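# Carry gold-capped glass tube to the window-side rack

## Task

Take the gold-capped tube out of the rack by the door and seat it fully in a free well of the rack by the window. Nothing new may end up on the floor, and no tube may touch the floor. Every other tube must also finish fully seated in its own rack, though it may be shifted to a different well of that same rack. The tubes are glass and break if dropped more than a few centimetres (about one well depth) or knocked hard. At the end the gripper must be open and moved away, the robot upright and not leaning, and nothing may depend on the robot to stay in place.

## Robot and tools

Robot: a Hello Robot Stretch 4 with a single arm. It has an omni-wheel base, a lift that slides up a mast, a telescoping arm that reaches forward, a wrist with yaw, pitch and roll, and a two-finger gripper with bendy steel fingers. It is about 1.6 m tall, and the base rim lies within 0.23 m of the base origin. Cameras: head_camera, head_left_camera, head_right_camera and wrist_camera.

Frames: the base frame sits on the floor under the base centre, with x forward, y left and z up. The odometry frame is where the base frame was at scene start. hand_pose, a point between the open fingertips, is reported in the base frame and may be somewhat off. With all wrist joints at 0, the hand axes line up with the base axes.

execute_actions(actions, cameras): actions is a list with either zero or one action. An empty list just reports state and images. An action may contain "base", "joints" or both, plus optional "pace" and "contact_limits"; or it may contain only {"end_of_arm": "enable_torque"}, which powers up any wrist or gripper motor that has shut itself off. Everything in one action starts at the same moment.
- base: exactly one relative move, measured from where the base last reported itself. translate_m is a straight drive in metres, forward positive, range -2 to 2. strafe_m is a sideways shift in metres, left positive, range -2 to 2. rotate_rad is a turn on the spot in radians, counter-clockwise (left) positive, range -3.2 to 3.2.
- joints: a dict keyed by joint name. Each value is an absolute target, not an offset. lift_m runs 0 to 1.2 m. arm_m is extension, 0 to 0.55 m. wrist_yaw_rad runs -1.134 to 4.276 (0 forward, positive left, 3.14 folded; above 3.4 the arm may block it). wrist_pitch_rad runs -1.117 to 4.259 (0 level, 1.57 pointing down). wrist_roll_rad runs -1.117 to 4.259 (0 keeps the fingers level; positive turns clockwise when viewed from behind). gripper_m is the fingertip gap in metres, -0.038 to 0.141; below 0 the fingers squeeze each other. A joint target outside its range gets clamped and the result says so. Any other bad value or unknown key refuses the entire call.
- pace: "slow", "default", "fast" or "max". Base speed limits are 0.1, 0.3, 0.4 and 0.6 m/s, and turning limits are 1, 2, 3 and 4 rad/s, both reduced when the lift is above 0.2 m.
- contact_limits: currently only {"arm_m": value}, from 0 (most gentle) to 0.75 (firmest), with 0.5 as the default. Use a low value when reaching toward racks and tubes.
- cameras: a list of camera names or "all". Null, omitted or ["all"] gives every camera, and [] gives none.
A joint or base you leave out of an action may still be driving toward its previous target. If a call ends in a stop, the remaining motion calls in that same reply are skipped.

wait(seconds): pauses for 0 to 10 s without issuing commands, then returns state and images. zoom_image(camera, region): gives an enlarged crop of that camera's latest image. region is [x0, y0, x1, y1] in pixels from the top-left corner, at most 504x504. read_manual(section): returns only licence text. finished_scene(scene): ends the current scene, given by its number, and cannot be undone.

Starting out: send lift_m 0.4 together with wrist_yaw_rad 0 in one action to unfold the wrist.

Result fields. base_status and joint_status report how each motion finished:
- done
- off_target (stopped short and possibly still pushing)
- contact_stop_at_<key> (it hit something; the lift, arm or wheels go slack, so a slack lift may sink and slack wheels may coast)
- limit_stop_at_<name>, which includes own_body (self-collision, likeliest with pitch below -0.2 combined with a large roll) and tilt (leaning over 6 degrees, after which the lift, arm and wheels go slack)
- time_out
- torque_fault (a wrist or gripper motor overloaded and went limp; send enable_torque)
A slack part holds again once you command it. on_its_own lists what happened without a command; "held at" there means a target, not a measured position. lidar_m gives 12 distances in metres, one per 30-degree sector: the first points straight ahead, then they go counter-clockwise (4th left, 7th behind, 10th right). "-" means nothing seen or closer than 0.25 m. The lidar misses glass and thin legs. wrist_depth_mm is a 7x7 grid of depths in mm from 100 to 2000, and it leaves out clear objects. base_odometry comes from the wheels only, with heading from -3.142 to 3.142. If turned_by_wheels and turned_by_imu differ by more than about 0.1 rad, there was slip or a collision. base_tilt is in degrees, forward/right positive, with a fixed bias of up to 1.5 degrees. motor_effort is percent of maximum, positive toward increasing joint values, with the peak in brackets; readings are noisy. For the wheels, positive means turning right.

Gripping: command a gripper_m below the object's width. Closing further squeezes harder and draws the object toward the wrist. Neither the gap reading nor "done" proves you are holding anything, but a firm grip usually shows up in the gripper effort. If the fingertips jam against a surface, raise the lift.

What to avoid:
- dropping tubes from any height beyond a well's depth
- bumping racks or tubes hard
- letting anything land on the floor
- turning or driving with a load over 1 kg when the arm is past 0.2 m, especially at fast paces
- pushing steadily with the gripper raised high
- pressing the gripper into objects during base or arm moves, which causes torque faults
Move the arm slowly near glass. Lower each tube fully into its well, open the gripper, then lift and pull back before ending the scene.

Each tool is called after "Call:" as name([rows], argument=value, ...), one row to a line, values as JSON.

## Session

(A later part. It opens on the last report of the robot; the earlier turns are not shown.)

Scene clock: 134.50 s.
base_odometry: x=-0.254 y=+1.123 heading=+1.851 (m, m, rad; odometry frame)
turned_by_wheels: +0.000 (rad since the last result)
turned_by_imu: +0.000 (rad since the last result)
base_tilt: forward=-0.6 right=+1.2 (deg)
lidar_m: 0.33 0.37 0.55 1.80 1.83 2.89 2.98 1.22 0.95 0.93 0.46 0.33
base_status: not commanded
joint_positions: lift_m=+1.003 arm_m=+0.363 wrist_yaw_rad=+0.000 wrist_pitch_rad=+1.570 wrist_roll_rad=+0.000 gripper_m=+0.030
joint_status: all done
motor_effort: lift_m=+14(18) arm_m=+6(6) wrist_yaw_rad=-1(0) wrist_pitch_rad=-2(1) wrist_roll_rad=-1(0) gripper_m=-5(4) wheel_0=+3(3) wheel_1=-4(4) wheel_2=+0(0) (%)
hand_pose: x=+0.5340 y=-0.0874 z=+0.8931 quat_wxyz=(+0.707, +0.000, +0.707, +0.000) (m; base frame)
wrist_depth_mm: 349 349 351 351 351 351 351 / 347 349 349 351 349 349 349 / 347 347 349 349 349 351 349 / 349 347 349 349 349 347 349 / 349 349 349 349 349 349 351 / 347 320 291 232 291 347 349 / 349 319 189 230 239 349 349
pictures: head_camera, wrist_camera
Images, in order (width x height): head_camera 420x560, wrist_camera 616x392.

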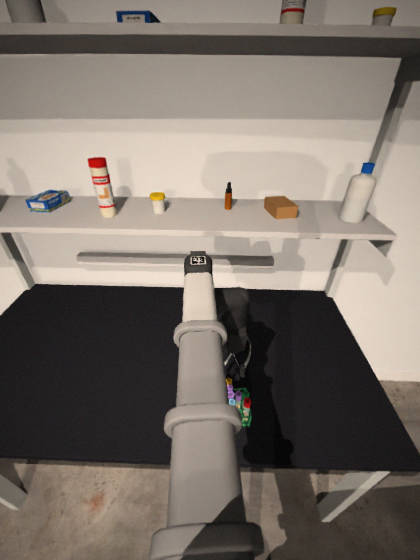

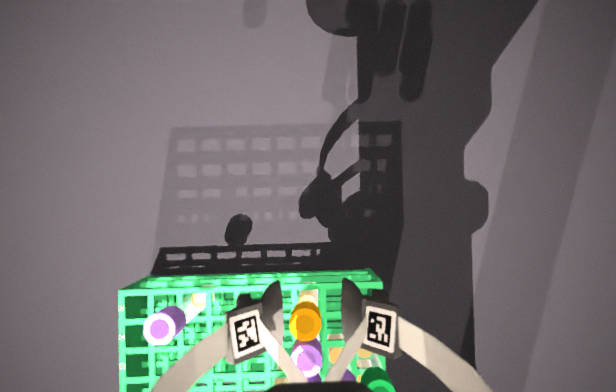

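Call:
execute_actions([
  {"base":{"strafe_m":0.0035},"joints":{"arm_m":0.369},"pace":"slow"},
], cameras=["wrist_camera"])

Call:
execute_actions([
  {"joints":{"lift_m":0.975},"pace":"slow"},
], cameras=["wrist_camera"])

Call:
execute_actions([
  {"joints":{"gripper_m":0.006},"pace":"slow"},
], cameras=["wrist_camera"])

Call:
execute_actions([
  {"joints":{"lift_m":0.995},"pace":"slow"},
], cameras=["wrist_camera","head_camera"])

Scene clock: 141.23 s.
base_odometry: x=-0.257 y=+1.123 heading=+1.851 (m, m, rad; odometry frame)
turned_by_wheels: +0.000 (rad since the last result)
turned_by_imu: +0.000 (rad since the last result)
base_tilt: forward=-0.7 right=+1.2 (deg)
lidar_m: 0.33 0.37 0.56 1.81 1.81 2.88 3.01 1.25 0.97 0.94 0.47 0.36
base_status: done
joint_positions: lift_m=+1.003 arm_m=+0.368 wrist_yaw_rad=+0.000 wrist_pitch_rad=+1.570 wrist_roll_rad=+0.000 gripper_m=+0.030
joint_status: all done
motor_effort: lift_m=+14(14) arm_m=+6(6) wrist_yaw_rad=+0(1) wrist_pitch_rad=-2(0) wrist_roll_rad=-4(1) gripper_m=-3(3) wheel_0=-5(6) wheel_1=+5(5) wheel_2=+0(0) (%)
hand_pose: x=+0.5390 y=-0.0874 z=+0.8931 quat_wxyz=(+0.707, +0.000, +0.707, +0.000) (m; base frame)
wrist_depth_mm: 349 351 351 351 351 349 349 / 349 349 349 349 349 349 349 / 349 349 349 349 351 349 351 / 349 349 349 349 349 349 351 / 347 349 349 347 347 349 349 / 347 334 291 233 300 349 349 / 347 315 190 230 291 347 349
pictures: wrist_camera
Images, in order (width x height): wrist_camera 616x392.

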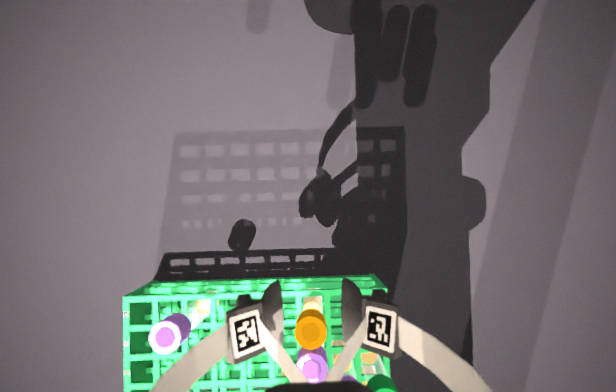

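Scene clock: 142.27 s.
base_odometry: x=-0.257 y=+1.123 heading=+1.851 (m, m, rad; odometry frame)
turned_by_wheels: +0.000 (rad since the last result)
turned_by_imu: +0.000 (rad since the last result)
base_tilt: forward=-0.7 right=+1.2 (deg)
lidar_m: 0.33 0.37 0.54 1.80 1.80 2.87 2.98 1.25 0.96 0.93 0.47 0.35
base_status: not commanded
joint_positions: lift_m=+0.975 arm_m=+0.368 wrist_yaw_rad=+0.000 wrist_pitch_rad=+1.570 wrist_roll_rad=+0.000 gripper_m=+0.030
joint_status: all done
motor_effort: lift_m=+14(17) arm_m=+6(6) wrist_yaw_rad=+1(0) wrist_pitch_rad=+0(1) wrist_roll_rad=-2(2) gripper_m=-5(4) wheel_0=-4(5) wheel_1=+4(4) wheel_2=+0(0) (%)
hand_pose: x=+0.5390 y=-0.0874 z=+0.8651 quat_wxyz=(+0.707, +0.000, +0.707, +0.000) (m; base frame)
wrist_depth_mm: 322 322 322 322 322 324 324 / 322 322 322 322 322 324 324 / 320 322 322 322 320 324 324 / 320 322 322 322 322 322 322 / 320 320 322 322 320 322 322 / 320 290 279 265 301 322 322 / 319 264 189 203 264 320 322
pictures: wrist_camera
Images, in order (width x height): wrist_camera 616x392.

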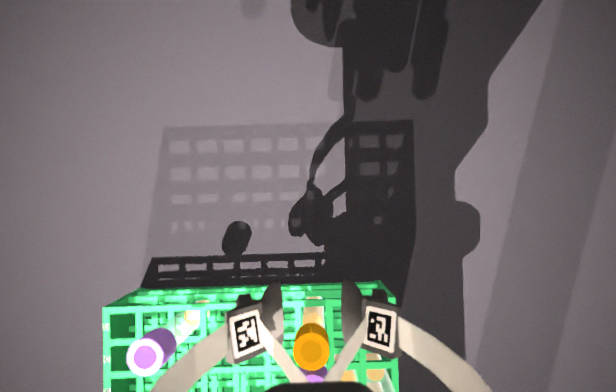

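Scene clock: 143.53 s.
base_odometry: x=-0.257 y=+1.123 heading=+1.851 (m, m, rad; odometry frame)
turned_by_wheels: +0.000 (rad since the last result)
turned_by_imu: +0.000 (rad since the last result)
base_tilt: forward=-0.7 right=+1.2 (deg)
lidar_m: 0.34 0.38 0.56 1.81 1.81 2.88 3.00 1.25 0.96 0.92 0.47 0.33
base_status: not commanded
joint_positions: lift_m=+0.975 arm_m=+0.368 wrist_yaw_rad=+0.000 wrist_pitch_rad=+1.570 wrist_roll_rad=+0.000 gripper_m=+0.006
joint_status: all done
motor_effort: lift_m=+15(14) arm_m=+6(6) wrist_yaw_rad=+1(1) wrist_pitch_rad=+0(0) wrist_roll_rad=-1(0) gripper_m=-8(7) wheel_0=-5(5) wheel_1=+4(5) wheel_2=+0(0) (%)
hand_pose: x=+0.5390 y=-0.0874 z=+0.8651 quat_wxyz=(+0.707, +0.000, +0.707, +0.000) (m; base frame)
wrist_depth_mm: 322 322 322 322 324 324 324 / 320 322 322 322 322 324 322 / 322 320 322 322 322 322 322 / 320 320 320 322 322 320 322 / 320 320 322 320 320 322 324 / 319 291 291 208 307 320 320 / 320 264 182 199 265 320 320
pictures: wrist_camera
Images, in order (width x height): wrist_camera 616x392.

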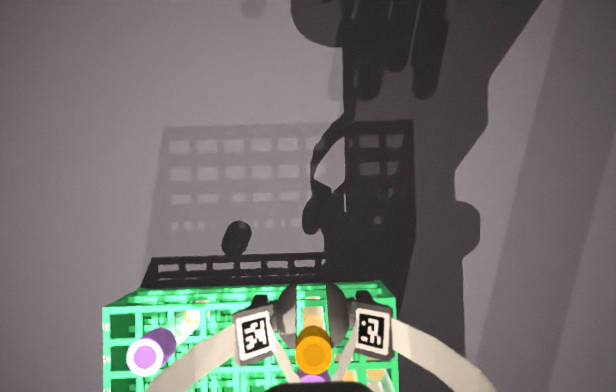

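Scene clock: 144.47 s.
base_odometry: x=-0.257 y=+1.123 heading=+1.851 (m, m, rad; odometry frame)
turned_by_wheels: +0.000 (rad since the last result)
turned_by_imu: +0.000 (rad since the last result)
base_tilt: forward=-0.7 right=+1.3 (deg)
lidar_m: 0.33 0.37 0.55 1.81 1.81 2.88 3.00 1.23 0.97 0.94 0.48 0.36
base_status: not commanded
joint_positions: lift_m=+0.995 arm_m=+0.368 wrist_yaw_rad=+0.000 wrist_pitch_rad=+1.570 wrist_roll_rad=+0.000 gripper_m=+0.006
joint_status: all done
motor_effort: lift_m=+23(24) arm_m=+6(6) wrist_yaw_rad=+1(0) wrist_pitch_rad=-1(2) wrist_roll_rad=-3(0) gripper_m=-9(8) wheel_0=-5(5) wheel_1=+4(4) wheel_2=+0(0) (%)
hand_pose: x=+0.5390 y=-0.0874 z=+0.8844 quat_wxyz=(+0.707, +0.000, +0.707, +0.000) (m; base frame)
wrist_depth_mm: 340 342 343 343 343 342 342 / 342 342 340 343 340 343 342 / 340 342 342 342 342 342 342 / 340 340 340 340 342 342 342 / 340 340 342 342 342 342 342 / 340 327 285 209 342 340 340 / 340 283 182 200 283 340 340
pictures: head_camera, wrist_camera
Images, in order (width x height): head_camera 420x560, wrist_camera 616x392.

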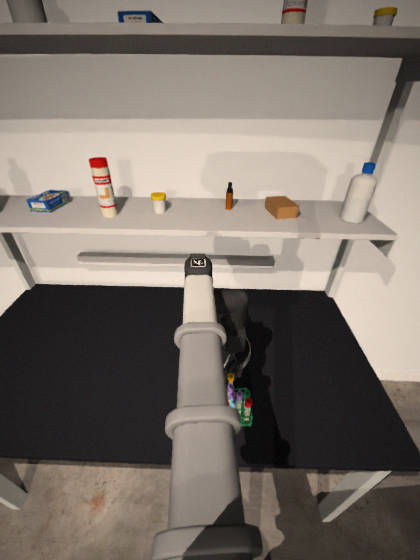

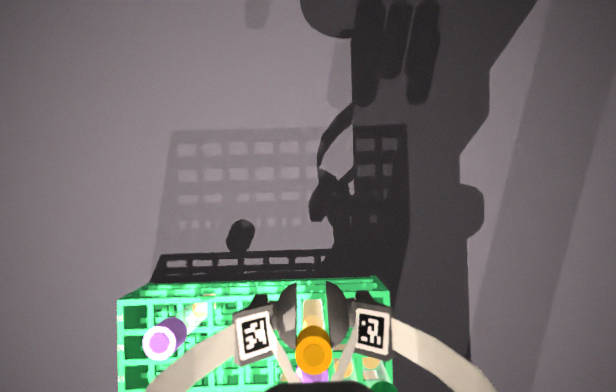

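Call:
execute_actions([
  {"joints":{"lift_m":1.11,"gripper_m":0.003},"pace":"slow"},
], cameras=["wrist_camera"])

Call:
execute_actions([
  {"base":{"translate_m":-0.3},"joints":{"arm_m":0.1}},
], cameras=["head_camera"])

Call:
execute_actions([
  {"base":{"rotate_rad":3.04}},
], cameras=[])

Call:
execute_actions([
  {"base":{"translate_m":1.6}},
], cameras=["head_camera","wrist_camera"])

Scene clock: 152.53 s.
base_odometry: x=-0.257 y=+1.123 heading=+1.851 (m, m, rad; odometry frame)
turned_by_wheels: +0.000 (rad since the last result)
turned_by_imu: +0.001 (rad since the last result)
base_tilt: forward=-0.7 right=+1.3 (deg)
lidar_m: 0.34 0.36 0.55 1.80 1.81 2.89 2.98 1.22 0.97 0.94 0.47 0.35
base_status: not commanded
joint_positions: lift_m=+1.110 arm_m=+0.368 wrist_yaw_rad=+0.000 wrist_pitch_rad=+1.570 wrist_roll_rad=+0.000 gripper_m=+0.003
joint_status: all done
motor_effort: lift_m=+23(22) arm_m=+6(6) wrist_yaw_rad=+0(0) wrist_pitch_rad=-1(1) wrist_roll_rad=-1(3) gripper_m=-8(10) wheel_0=-5(4) wheel_1=+5(5) wheel_2=+0(0) (%)
hand_pose: x=+0.5390 y=-0.0874 z=+0.9994 quat_wxyz=(+0.707, +0.000, +0.707, +0.000) (m; base frame)
wrist_depth_mm: 459 455 455 455 459 459 455 / 452 455 455 459 459 459 455 / 455 455 459 455 455 459 455 / 452 455 455 455 455 455 455 / 452 455 452 455 455 455 455 / 455 452 397 208 452 455 452 / 455 455 179 198 336 455 455
pictures: wrist_camera
Images, in order (width x height): wrist_camera 616x392.

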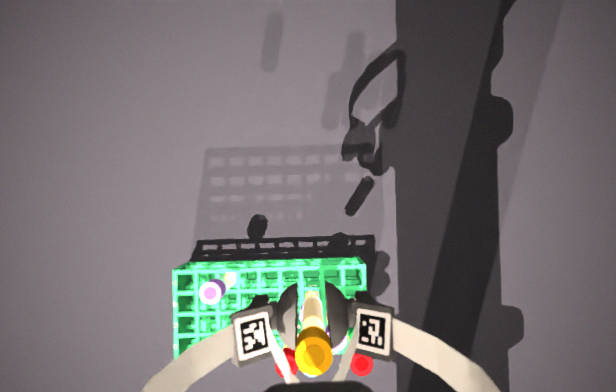

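Scene clock: 155.00 s.
base_odometry: x=-0.174 y=+0.834 heading=+1.851 (m, m, rad; odometry frame)
turned_by_wheels: +0.000 (rad since the last result)
turned_by_imu: -0.001 (rad since the last result)
base_tilt: forward=-0.6 right=+1.2 (deg)
lidar_m: 0.64 0.68 1.00 1.74 1.85 2.56 2.68 1.22 0.91 0.89 0.97 0.66
base_status: done
joint_positions: lift_m=+1.110 arm_m=+0.101 wrist_yaw_rad=+0.000 wrist_pitch_rad=+1.570 wrist_roll_rad=+0.000 gripper_m=+0.003
joint_status: all done
motor_effort: lift_m=+23(23) arm_m=-6(8) wrist_yaw_rad=+1(2) wrist_pitch_rad=+0(0) wrist_roll_rad=+0(1) gripper_m=-9(10) wheel_0=-2(8) wheel_1=-4(9) wheel_2=+0(11) (%)
hand_pose: x=+0.2721 y=-0.0874 z=+0.9994 quat_wxyz=(+0.707, +0.000, +0.707, +0.000) (m; base frame)
wrist_depth_mm: 1205 1205 1205 1205 1229 1205 1205 / 1205 1205 1205 1205 1205 1205 1205 / 1182 1205 1229 1205 1205 1205 1205 / 1229 1205 1205 1205 1205 1205 1205 / 1182 1205 1229 1229 1205 1229 1205 / 1205 1205 991 208 1205 1205 1205 / 1205 1182 179 198 1205 1205 1182
pictures: head_camera
Images, in order (width x height): head_camera 420x560.

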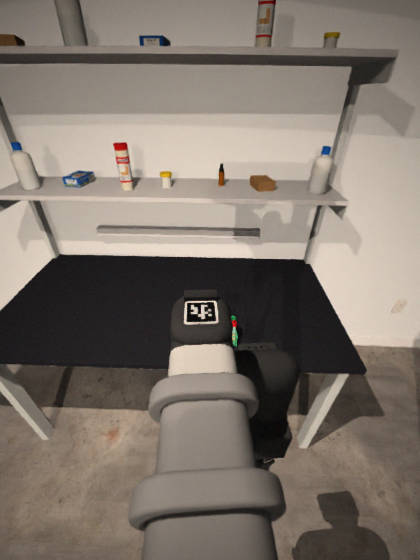

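Scene clock: 158.67 s.
base_odometry: x=-0.174 y=+0.834 heading=-1.393 (m, m, rad; odometry frame)
turned_by_wheels: +3.039 (rad since the last result)
turned_by_imu: +3.025 (rad since the last result)
base_tilt: forward=-0.7 right=+1.3 (deg)
lidar_m: 2.45 1.30 0.92 0.89 0.96 0.66 0.63 0.68 0.90 1.74 1.80 2.55
base_status: done
joint_positions: lift_m=+1.110 arm_m=+0.101 wrist_yaw_rad=+0.000 wrist_pitch_rad=+1.570 wrist_roll_rad=+0.000 gripper_m=+0.003
joint_status: not commanded
motor_effort: lift_m=+22(23) arm_m=-6(6) wrist_yaw_rad=+0(0) wrist_pitch_rad=+1(1) wrist_roll_rad=+1(1) gripper_m=-10(11) wheel_0=-3(9) wheel_1=-2(7) wheel_2=-1(6) (%)
hand_pose: x=+0.2722 y=-0.0874 z=+0.9995 quat_wxyz=(+0.707, +0.000, +0.707, +0.000) (m; base frame)
wrist_depth_mm: 1205 1205 1205 1205 1205 1205 1205 / 1205 1205 1205 1205 1229 1205 1205 / 1229 1205 1205 1205 1205 1205 1205 / 1205 1229 1205 1205 1229 1205 1205 / 1205 1182 1205 1205 1205 1205 1205 / 1205 1182 991 209 1205 1205 1205 / 1205 1205 179 198 1205 1205 1229
pictures: none
No camera images: the call's "cameras" was empty. Leave "cameras" out to get every camera's image.

Scene clock: 165.50 s.
base_odometry: x=+0.109 y=-0.740 heading=-1.393 (m, m, rad; odometry frame)
turned_by_wheels: +0.000 (rad since the last result)
turned_by_imu: +0.004 (rad since the last result)
base_tilt: forward=-0.7 right=+1.2 (deg)
lidar_m: 0.86 0.91 1.60 0.90 0.91 1.33 2.32 2.35 1.81 1.76 1.28 0.93
base_status: done
joint_positions: lift_m=+1.110 arm_m=+0.101 wrist_yaw_rad=+0.000 wrist_pitch_rad=+1.570 wrist_roll_rad=+0.000 gripper_m=+0.003
joint_status: not commanded
motor_effort: lift_m=+22(22) arm_m=-6(6) wrist_yaw_rad=+1(0) wrist_pitch_rad=+1(0) wrist_roll_rad=+1(2) gripper_m=-11(11) wheel_0=+2(7) wheel_1=+2(9) wheel_2=+0(9) (%)
hand_pose: x=+0.2721 y=-0.0874 z=+0.9995 quat_wxyz=(+0.707, +0.000, +0.707, +0.000) (m; base frame)
wrist_depth_mm: 1205 1205 1205 1229 1205 1205 1229 / 1229 1205 1205 1205 1205 1229 1205 / 1205 1205 1205 1205 1205 1205 1205 / 1205 1205 1182 1205 1205 1205 1205 / 1205 1205 1205 1205 1205 1205 1205 / 1205 1205 991 208 1182 1229 1205 / 1205 1205 179 198 1205 1205 1205
pictures: head_camera, wrist_camera
Images, in order (width x height): head_camera 420x560, wrist_camera 616x392.

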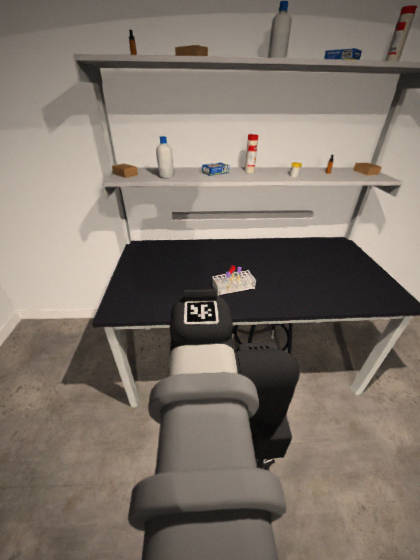

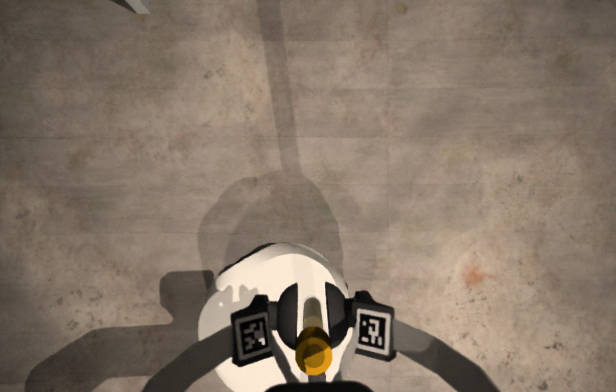

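Call:
execute_actions([
  {"base":{"translate_m":0.47},"joints":{"arm_m":0.45}},
], cameras=["head_camera","wrist_camera"])

Scene clock: 172.17 s.
base_odometry: x=+0.193 y=-1.203 heading=-1.392 (m, m, rad; odometry frame)
turned_by_wheels: +0.000 (rad since the last result)
turned_by_imu: +0.002 (rad since the last result)
base_tilt: forward=-0.8 right=+1.2 (deg)
lidar_m: 0.40 0.42 0.60 1.49 1.11 1.32 3.45 2.44 1.85 1.69 0.58 0.41
base_status: done
joint_positions: lift_m=+1.110 arm_m=+0.449 wrist_yaw_rad=+0.000 wrist_pitch_rad=+1.570 wrist_roll_rad=+0.000 gripper_m=+0.003
joint_status: all done
motor_effort: lift_m=+22(22) arm_m=+6(6) wrist_yaw_rad=-1(1) wrist_pitch_rad=+2(1) wrist_roll_rad=+0(0) gripper_m=-9(9) wheel_0=+1(9) wheel_1=+2(7) wheel_2=+1(10) (%)
hand_pose: x=+0.6202 y=-0.0874 z=+0.9995 quat_wxyz=(+0.707, +0.000, +0.707, +0.000) (m; base frame)
wrist_depth_mm: 455 455 455 455 455 459 459 / 452 455 455 455 459 455 455 / 452 455 452 455 455 455 455 / 455 455 455 455 427 439 455 / 452 455 455 445 399 455 455 / 452 452 452 208 399 455 455 / 452 452 179 198 452 455 455
pictures: head_camera, wrist_camera
Images, in order (width x height): head_camera 420x560, wrist_camera 616x392.

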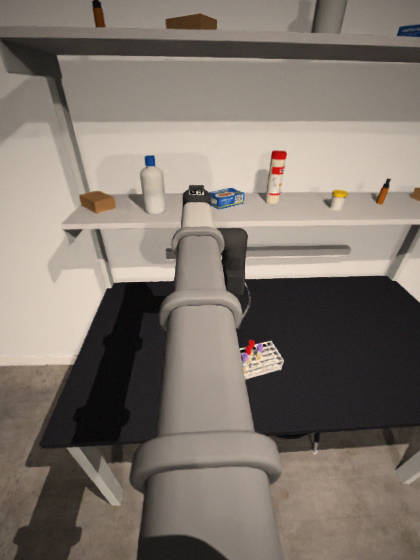

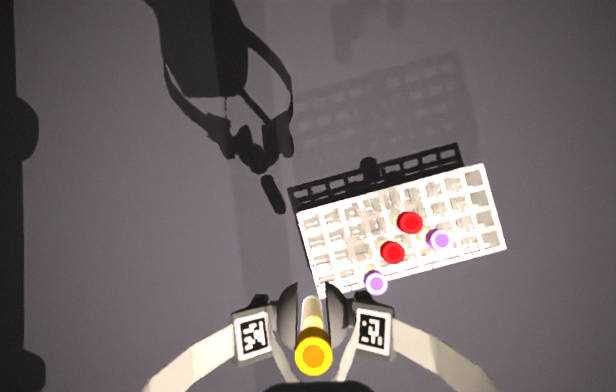

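Call:
zoom_image(camera="wrist_camera", region=[260, 150, 520, 320])

Region (260, 150, 520, 320) of wrist_camera's 616x392 image, scaled by 1.938; it fills the top 330 rows of this view, and the rest is white.

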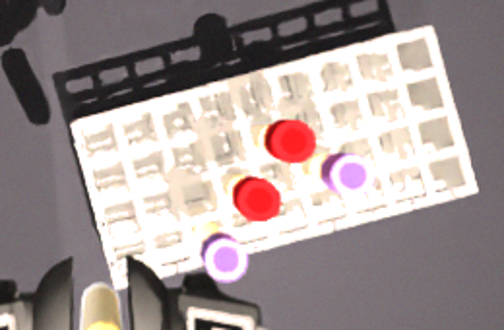

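Call:
execute_actions([
  {"joints":{"arm_m":0.512},"pace":"slow"},
], cameras=[])

Call:
execute_actions([
  {"joints":{"lift_m":1.04},"pace":"slow"},
], cameras=["head_camera","wrist_camera"])

Scene clock: 184.57 s.
base_odometry: x=+0.193 y=-1.203 heading=-1.392 (m, m, rad; odometry frame)
turned_by_wheels: +0.000 (rad since the last result)
turned_by_imu: +0.001 (rad since the last result)
base_tilt: forward=-0.7 right=+1.3 (deg)
lidar_m: 0.40 0.44 0.59 1.49 1.11 1.31 3.44 2.43 1.86 1.69 0.59 0.43
base_status: not commanded
joint_positions: lift_m=+1.110 arm_m=+0.511 wrist_yaw_rad=+0.000 wrist_pitch_rad=+1.570 wrist_roll_rad=+0.000 gripper_m=+0.003
joint_status: all done
motor_effort: lift_m=+22(22) arm_m=+6(4) wrist_yaw_rad=-2(0) wrist_pitch_rad=+1(1) wrist_roll_rad=+2(0) gripper_m=-12(11) wheel_0=+2(2) wheel_1=+2(2) wheel_2=+1(1) (%)
hand_pose: x=+0.6821 y=-0.0874 z=+0.9995 quat_wxyz=(+0.707, +0.000, +0.707, +0.000) (m; base frame)
wrist_depth_mm: 455 452 459 455 455 455 459 / 455 455 455 455 455 459 455 / 455 455 452 452 455 452 459 / 452 455 455 455 455 455 455 / 452 452 455 455 424 427 459 / 452 452 455 208 336 439 455 / 455 452 179 198 336 452 452
pictures: none
No camera images: the call's "cameras" was empty. Leave "cameras" out to get every camera's image.

Scene clock: 186.03 s.
base_odometry: x=+0.193 y=-1.203 heading=-1.392 (m, m, rad; odometry frame)
turned_by_wheels: +0.000 (rad since the last result)
turned_by_imu: +0.000 (rad since the last result)
base_tilt: forward=-0.6 right=+1.2 (deg)
lidar_m: 0.40 0.43 0.61 1.49 1.10 1.31 3.46 2.44 1.85 1.70 0.59 0.43
base_status: not commanded
joint_positions: lift_m=+1.040 arm_m=+0.511 wrist_yaw_rad=+0.000 wrist_pitch_rad=+1.570 wrist_roll_rad=+0.000 gripper_m=+0.003
joint_status: all done
motor_effort: lift_m=+14(22) arm_m=+6(6) wrist_yaw_rad=-1(0) wrist_pitch_rad=+1(2) wrist_roll_rad=+0(2) gripper_m=-10(10) wheel_0=+2(2) wheel_1=+2(2) wheel_2=+1(1) (%)
hand_pose: x=+0.6821 y=-0.0874 z=+0.9301 quat_wxyz=(+0.707, +0.000, +0.707, +0.000) (m; base frame)
wrist_depth_mm: 384 384 387 389 389 387 387 / 387 384 387 387 387 389 387 / 384 387 387 387 387 387 387 / 384 387 387 387 387 387 389 / 387 384 384 387 377 345 387 / 384 384 384 208 268 329 384 / 384 387 179 198 267 329 387
pictures: head_camera, wrist_camera
Images, in order (width x height): head_camera 420x560, wrist_camera 616x392.

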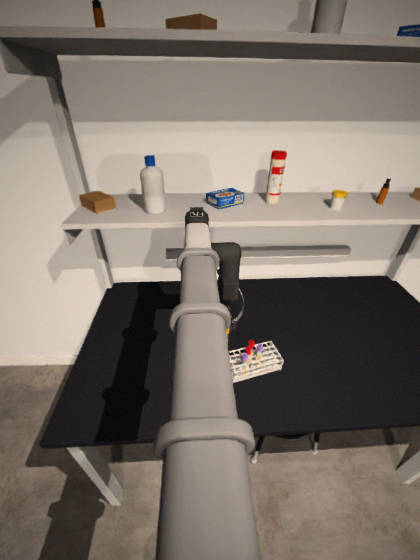

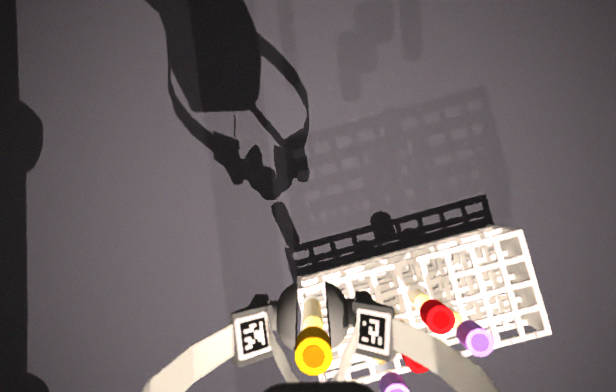

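Call:
zoom_image(camera="wrist_camera", region=[240, 240, 420, 392])

Region (240, 240, 420, 392) of wrist_camera's 616x392 image, scaled by 2.800; it fills the top 426 rows of this view, and the rest is white.

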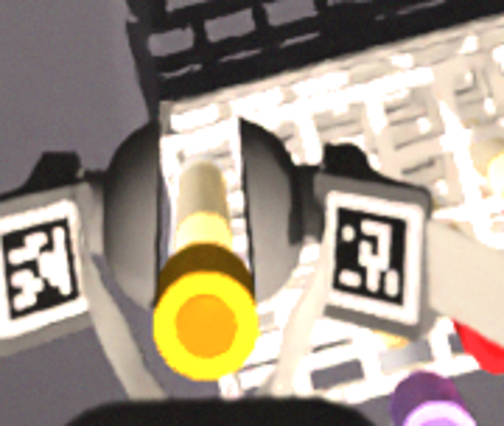

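Call:
execute_actions([
  {"joints":{"lift_m":1.0},"pace":"slow"},
], cameras=["wrist_camera"])

Call:
execute_actions([
  {"joints":{"lift_m":0.977},"pace":"slow"},
], cameras=["wrist_camera"])

Scene clock: 203.43 s.
base_odometry: x=+0.193 y=-1.203 heading=-1.392 (m, m, rad; odometry frame)
turned_by_wheels: +0.000 (rad since the last result)
turned_by_imu: +0.000 (rad since the last result)
base_tilt: forward=-0.7 right=+1.2 (deg)
lidar_m: 0.40 0.43 0.58 1.49 1.11 1.33 3.46 2.47 1.84 1.69 0.60 0.40
base_status: not commanded
joint_positions: lift_m=+1.000 arm_m=+0.511 wrist_yaw_rad=+0.000 wrist_pitch_rad=+1.570 wrist_roll_rad=+0.000 gripper_m=+0.003
joint_status: all done
motor_effort: lift_m=+14(15) arm_m=+6(6) wrist_yaw_rad=-1(1) wrist_pitch_rad=+0(0) wrist_roll_rad=+1(0) gripper_m=-11(10) wheel_0=+2(2) wheel_1=+2(2) wheel_2=+1(1) (%)
hand_pose: x=+0.6821 y=-0.0874 z=+0.8901 quat_wxyz=(+0.707, +0.000, +0.707, +0.000) (m; base frame)
wrist_depth_mm: 347 345 345 347 349 347 349 / 347 345 345 347 345 347 347 / 345 345 345 347 345 347 349 / 343 345 345 345 347 347 347 / 345 347 345 345 347 317 347 / 345 345 345 209 290 315 312 / 345 343 181 198 227 227 345
pictures: wrist_camera
Images, in order (width x height): wrist_camera 616x392.

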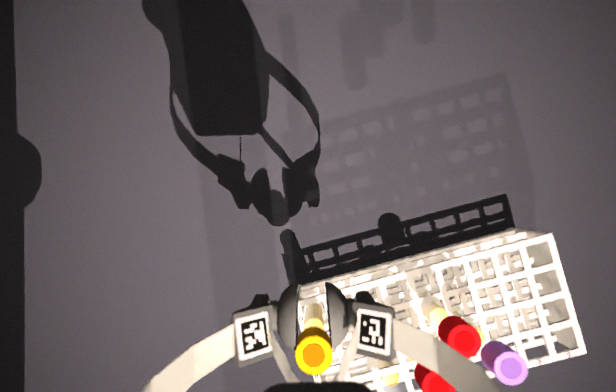

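Scene clock: 204.40 s.
base_odometry: x=+0.193 y=-1.203 heading=-1.392 (m, m, rad; odometry frame)
turned_by_wheels: +0.000 (rad since the last result)
turned_by_imu: +0.000 (rad since the last result)
base_tilt: forward=-0.7 right=+1.3 (deg)
lidar_m: 0.39 0.43 0.58 1.48 1.11 1.32 3.47 2.44 1.85 1.68 0.60 0.43
base_status: not commanded
joint_positions: lift_m=+0.977 arm_m=+0.511 wrist_yaw_rad=+0.000 wrist_pitch_rad=+1.571 wrist_roll_rad=+0.000 gripper_m=+0.003
joint_status: all done
motor_effort: lift_m=+14(15) arm_m=+6(6) wrist_yaw_rad=+1(2) wrist_pitch_rad=-3(2) wrist_roll_rad=-1(0) gripper_m=-10(9) wheel_0=+2(2) wheel_1=+2(2) wheel_2=+1(1) (%)
hand_pose: x=+0.6818 y=-0.0874 z=+0.8671 quat_wxyz=(+0.707, +0.000, +0.707, +0.000) (m; base frame)
wrist_depth_mm: 324 324 324 324 324 325 324 / 324 324 324 325 324 324 324 / 322 322 324 324 324 324 325 / 324 324 324 322 322 324 324 / 322 320 322 324 324 310 303 / 324 324 322 210 266 266 283 / 322 322 181 193 266 205 270
pictures: wrist_camera
Images, in order (width x height): wrist_camera 616x392.

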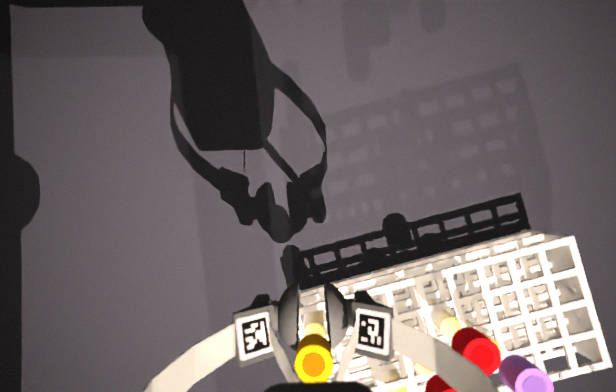

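Call:
execute_actions([
  {"joints":{"gripper_m":0.03},"pace":"slow"},
], cameras=[])

Call:
execute_actions([
  {"joints":{"lift_m":1.06}},
], cameras=[])

Call:
execute_actions([
  {"joints":{"arm_m":0.2,"wrist_pitch_rad":0.8,"lift_m":0.95}},
], cameras=["wrist_camera"])

Scene clock: 210.47 s.
base_odometry: x=+0.193 y=-1.203 heading=-1.392 (m, m, rad; odometry frame)
turned_by_wheels: +0.000 (rad since the last result)
turned_by_imu: +0.000 (rad since the last result)
base_tilt: forward=-0.8 right=+1.2 (deg)
lidar_m: 0.41 0.44 0.61 1.49 1.10 1.29 3.47 2.44 1.84 1.68 0.59 0.42
base_status: not commanded
joint_positions: lift_m=+0.977 arm_m=+0.511 wrist_yaw_rad=+0.000 wrist_pitch_rad=+1.570 wrist_roll_rad=+0.000 gripper_m=+0.030
joint_status: all done
motor_effort: lift_m=+14(14) arm_m=+6(6) wrist_yaw_rad=+1(0) wrist_pitch_rad=-3(4) wrist_roll_rad=+0(1) gripper_m=-4(9) wheel_0=+2(2) wheel_1=+2(2) wheel_2=+1(1) (%)
hand_pose: x=+0.6819 y=-0.0874 z=+0.8671 quat_wxyz=(+0.707, +0.000, +0.707, +0.000) (m; base frame)
wrist_depth_mm: 324 324 324 325 324 325 325 / 322 324 324 324 324 324 325 / 322 324 324 324 324 325 324 / 322 322 324 322 324 324 324 / 322 324 322 324 324 310 303 / 320 322 322 266 266 266 278 / 322 322 190 204 266 205 270
pictures: none
No camera images: the call's "cameras" was empty. Leave "cameras" out to get every camera's image.

Scene clock: 211.80 s.
base_odometry: x=+0.193 y=-1.203 heading=-1.392 (m, m, rad; odometry frame)
turned_by_wheels: +0.000 (rad since the last result)
turned_by_imu: +0.000 (rad since the last result)
base_tilt: forward=-0.7 right=+1.1 (deg)
lidar_m: 0.40 0.43 0.58 1.48 1.11 1.30 3.45 2.45 1.85 1.70 0.58 0.43
base_status: not commanded
joint_positions: lift_m=+1.060 arm_m=+0.511 wrist_yaw_rad=+0.000 wrist_pitch_rad=+1.570 wrist_roll_rad=+0.000 gripper_m=+0.030
joint_status: all done
motor_effort: lift_m=+23(23) arm_m=+6(6) wrist_yaw_rad=+0(2) wrist_pitch_rad=+0(2) wrist_roll_rad=+0(2) gripper_m=-4(5) wheel_0=+2(2) wheel_1=+2(2) wheel_2=+1(1) (%)
hand_pose: x=+0.6820 y=-0.0874 z=+0.9494 quat_wxyz=(+0.707, +0.000, +0.707, +0.000) (m; base frame)
wrist_depth_mm: 404 407 404 407 404 404 407 / 404 404 404 404 407 407 407 / 404 404 404 407 402 404 407 / 404 404 404 404 407 404 407 / 404 404 402 402 394 375 404 / 402 404 404 296 286 351 404 / 402 402 190 347 286 404 404
pictures: none
No camera images: the call's "cameras" was empty. Leave "cameras" out to get every camera's image.

Scene clock: 213.87 s.
base_odometry: x=+0.193 y=-1.203 heading=-1.392 (m, m, rad; odometry frame)
turned_by_wheels: +0.000 (rad since the last result)
turned_by_imu: +0.000 (rad since the last result)
base_tilt: forward=-0.7 right=+1.3 (deg)
lidar_m: 0.39 0.44 0.60 1.50 1.08 1.32 3.48 2.47 1.84 1.70 0.60 0.43
base_status: not commanded
joint_positions: lift_m=+0.950 arm_m=+0.201 wrist_yaw_rad=+0.000 wrist_pitch_rad=+0.802 wrist_roll_rad=+0.000 gripper_m=+0.030
joint_status: all done
motor_effort: lift_m=+14(22) arm_m=-6(5) wrist_yaw_rad=+0(1) wrist_pitch_rad=-5(9) wrist_roll_rad=-1(1) gripper_m=-5(4) wheel_0=+2(2) wheel_1=+2(2) wheel_2=+1(1) (%)
hand_pose: x=+0.5725 y=-0.0874 z=+0.9213 quat_wxyz=(+0.921, +0.000, +0.390, +0.000) (m; base frame)
wrist_depth_mm: 759 768 778 768 768 768 759 / 707 707 699 683 683 676 668 / 597 585 585 580 574 569 564 / 512 504 500 496 492 492 484 / 445 442 439 427 366 373 427 / 397 394 392 327 265 338 375 / 355 355 190 324 329 342 347
pictures: wrist_camera
Images, in order (width x height): wrist_camera 616x392.

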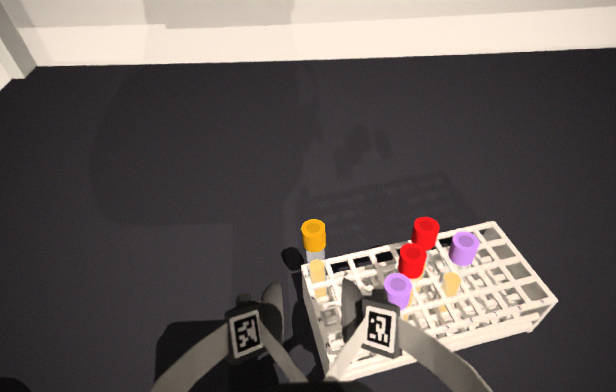

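Cap depth 204 matched the others (205): seated.

Call:
finished_scene(scene=1)

The scene is finished: the task was done.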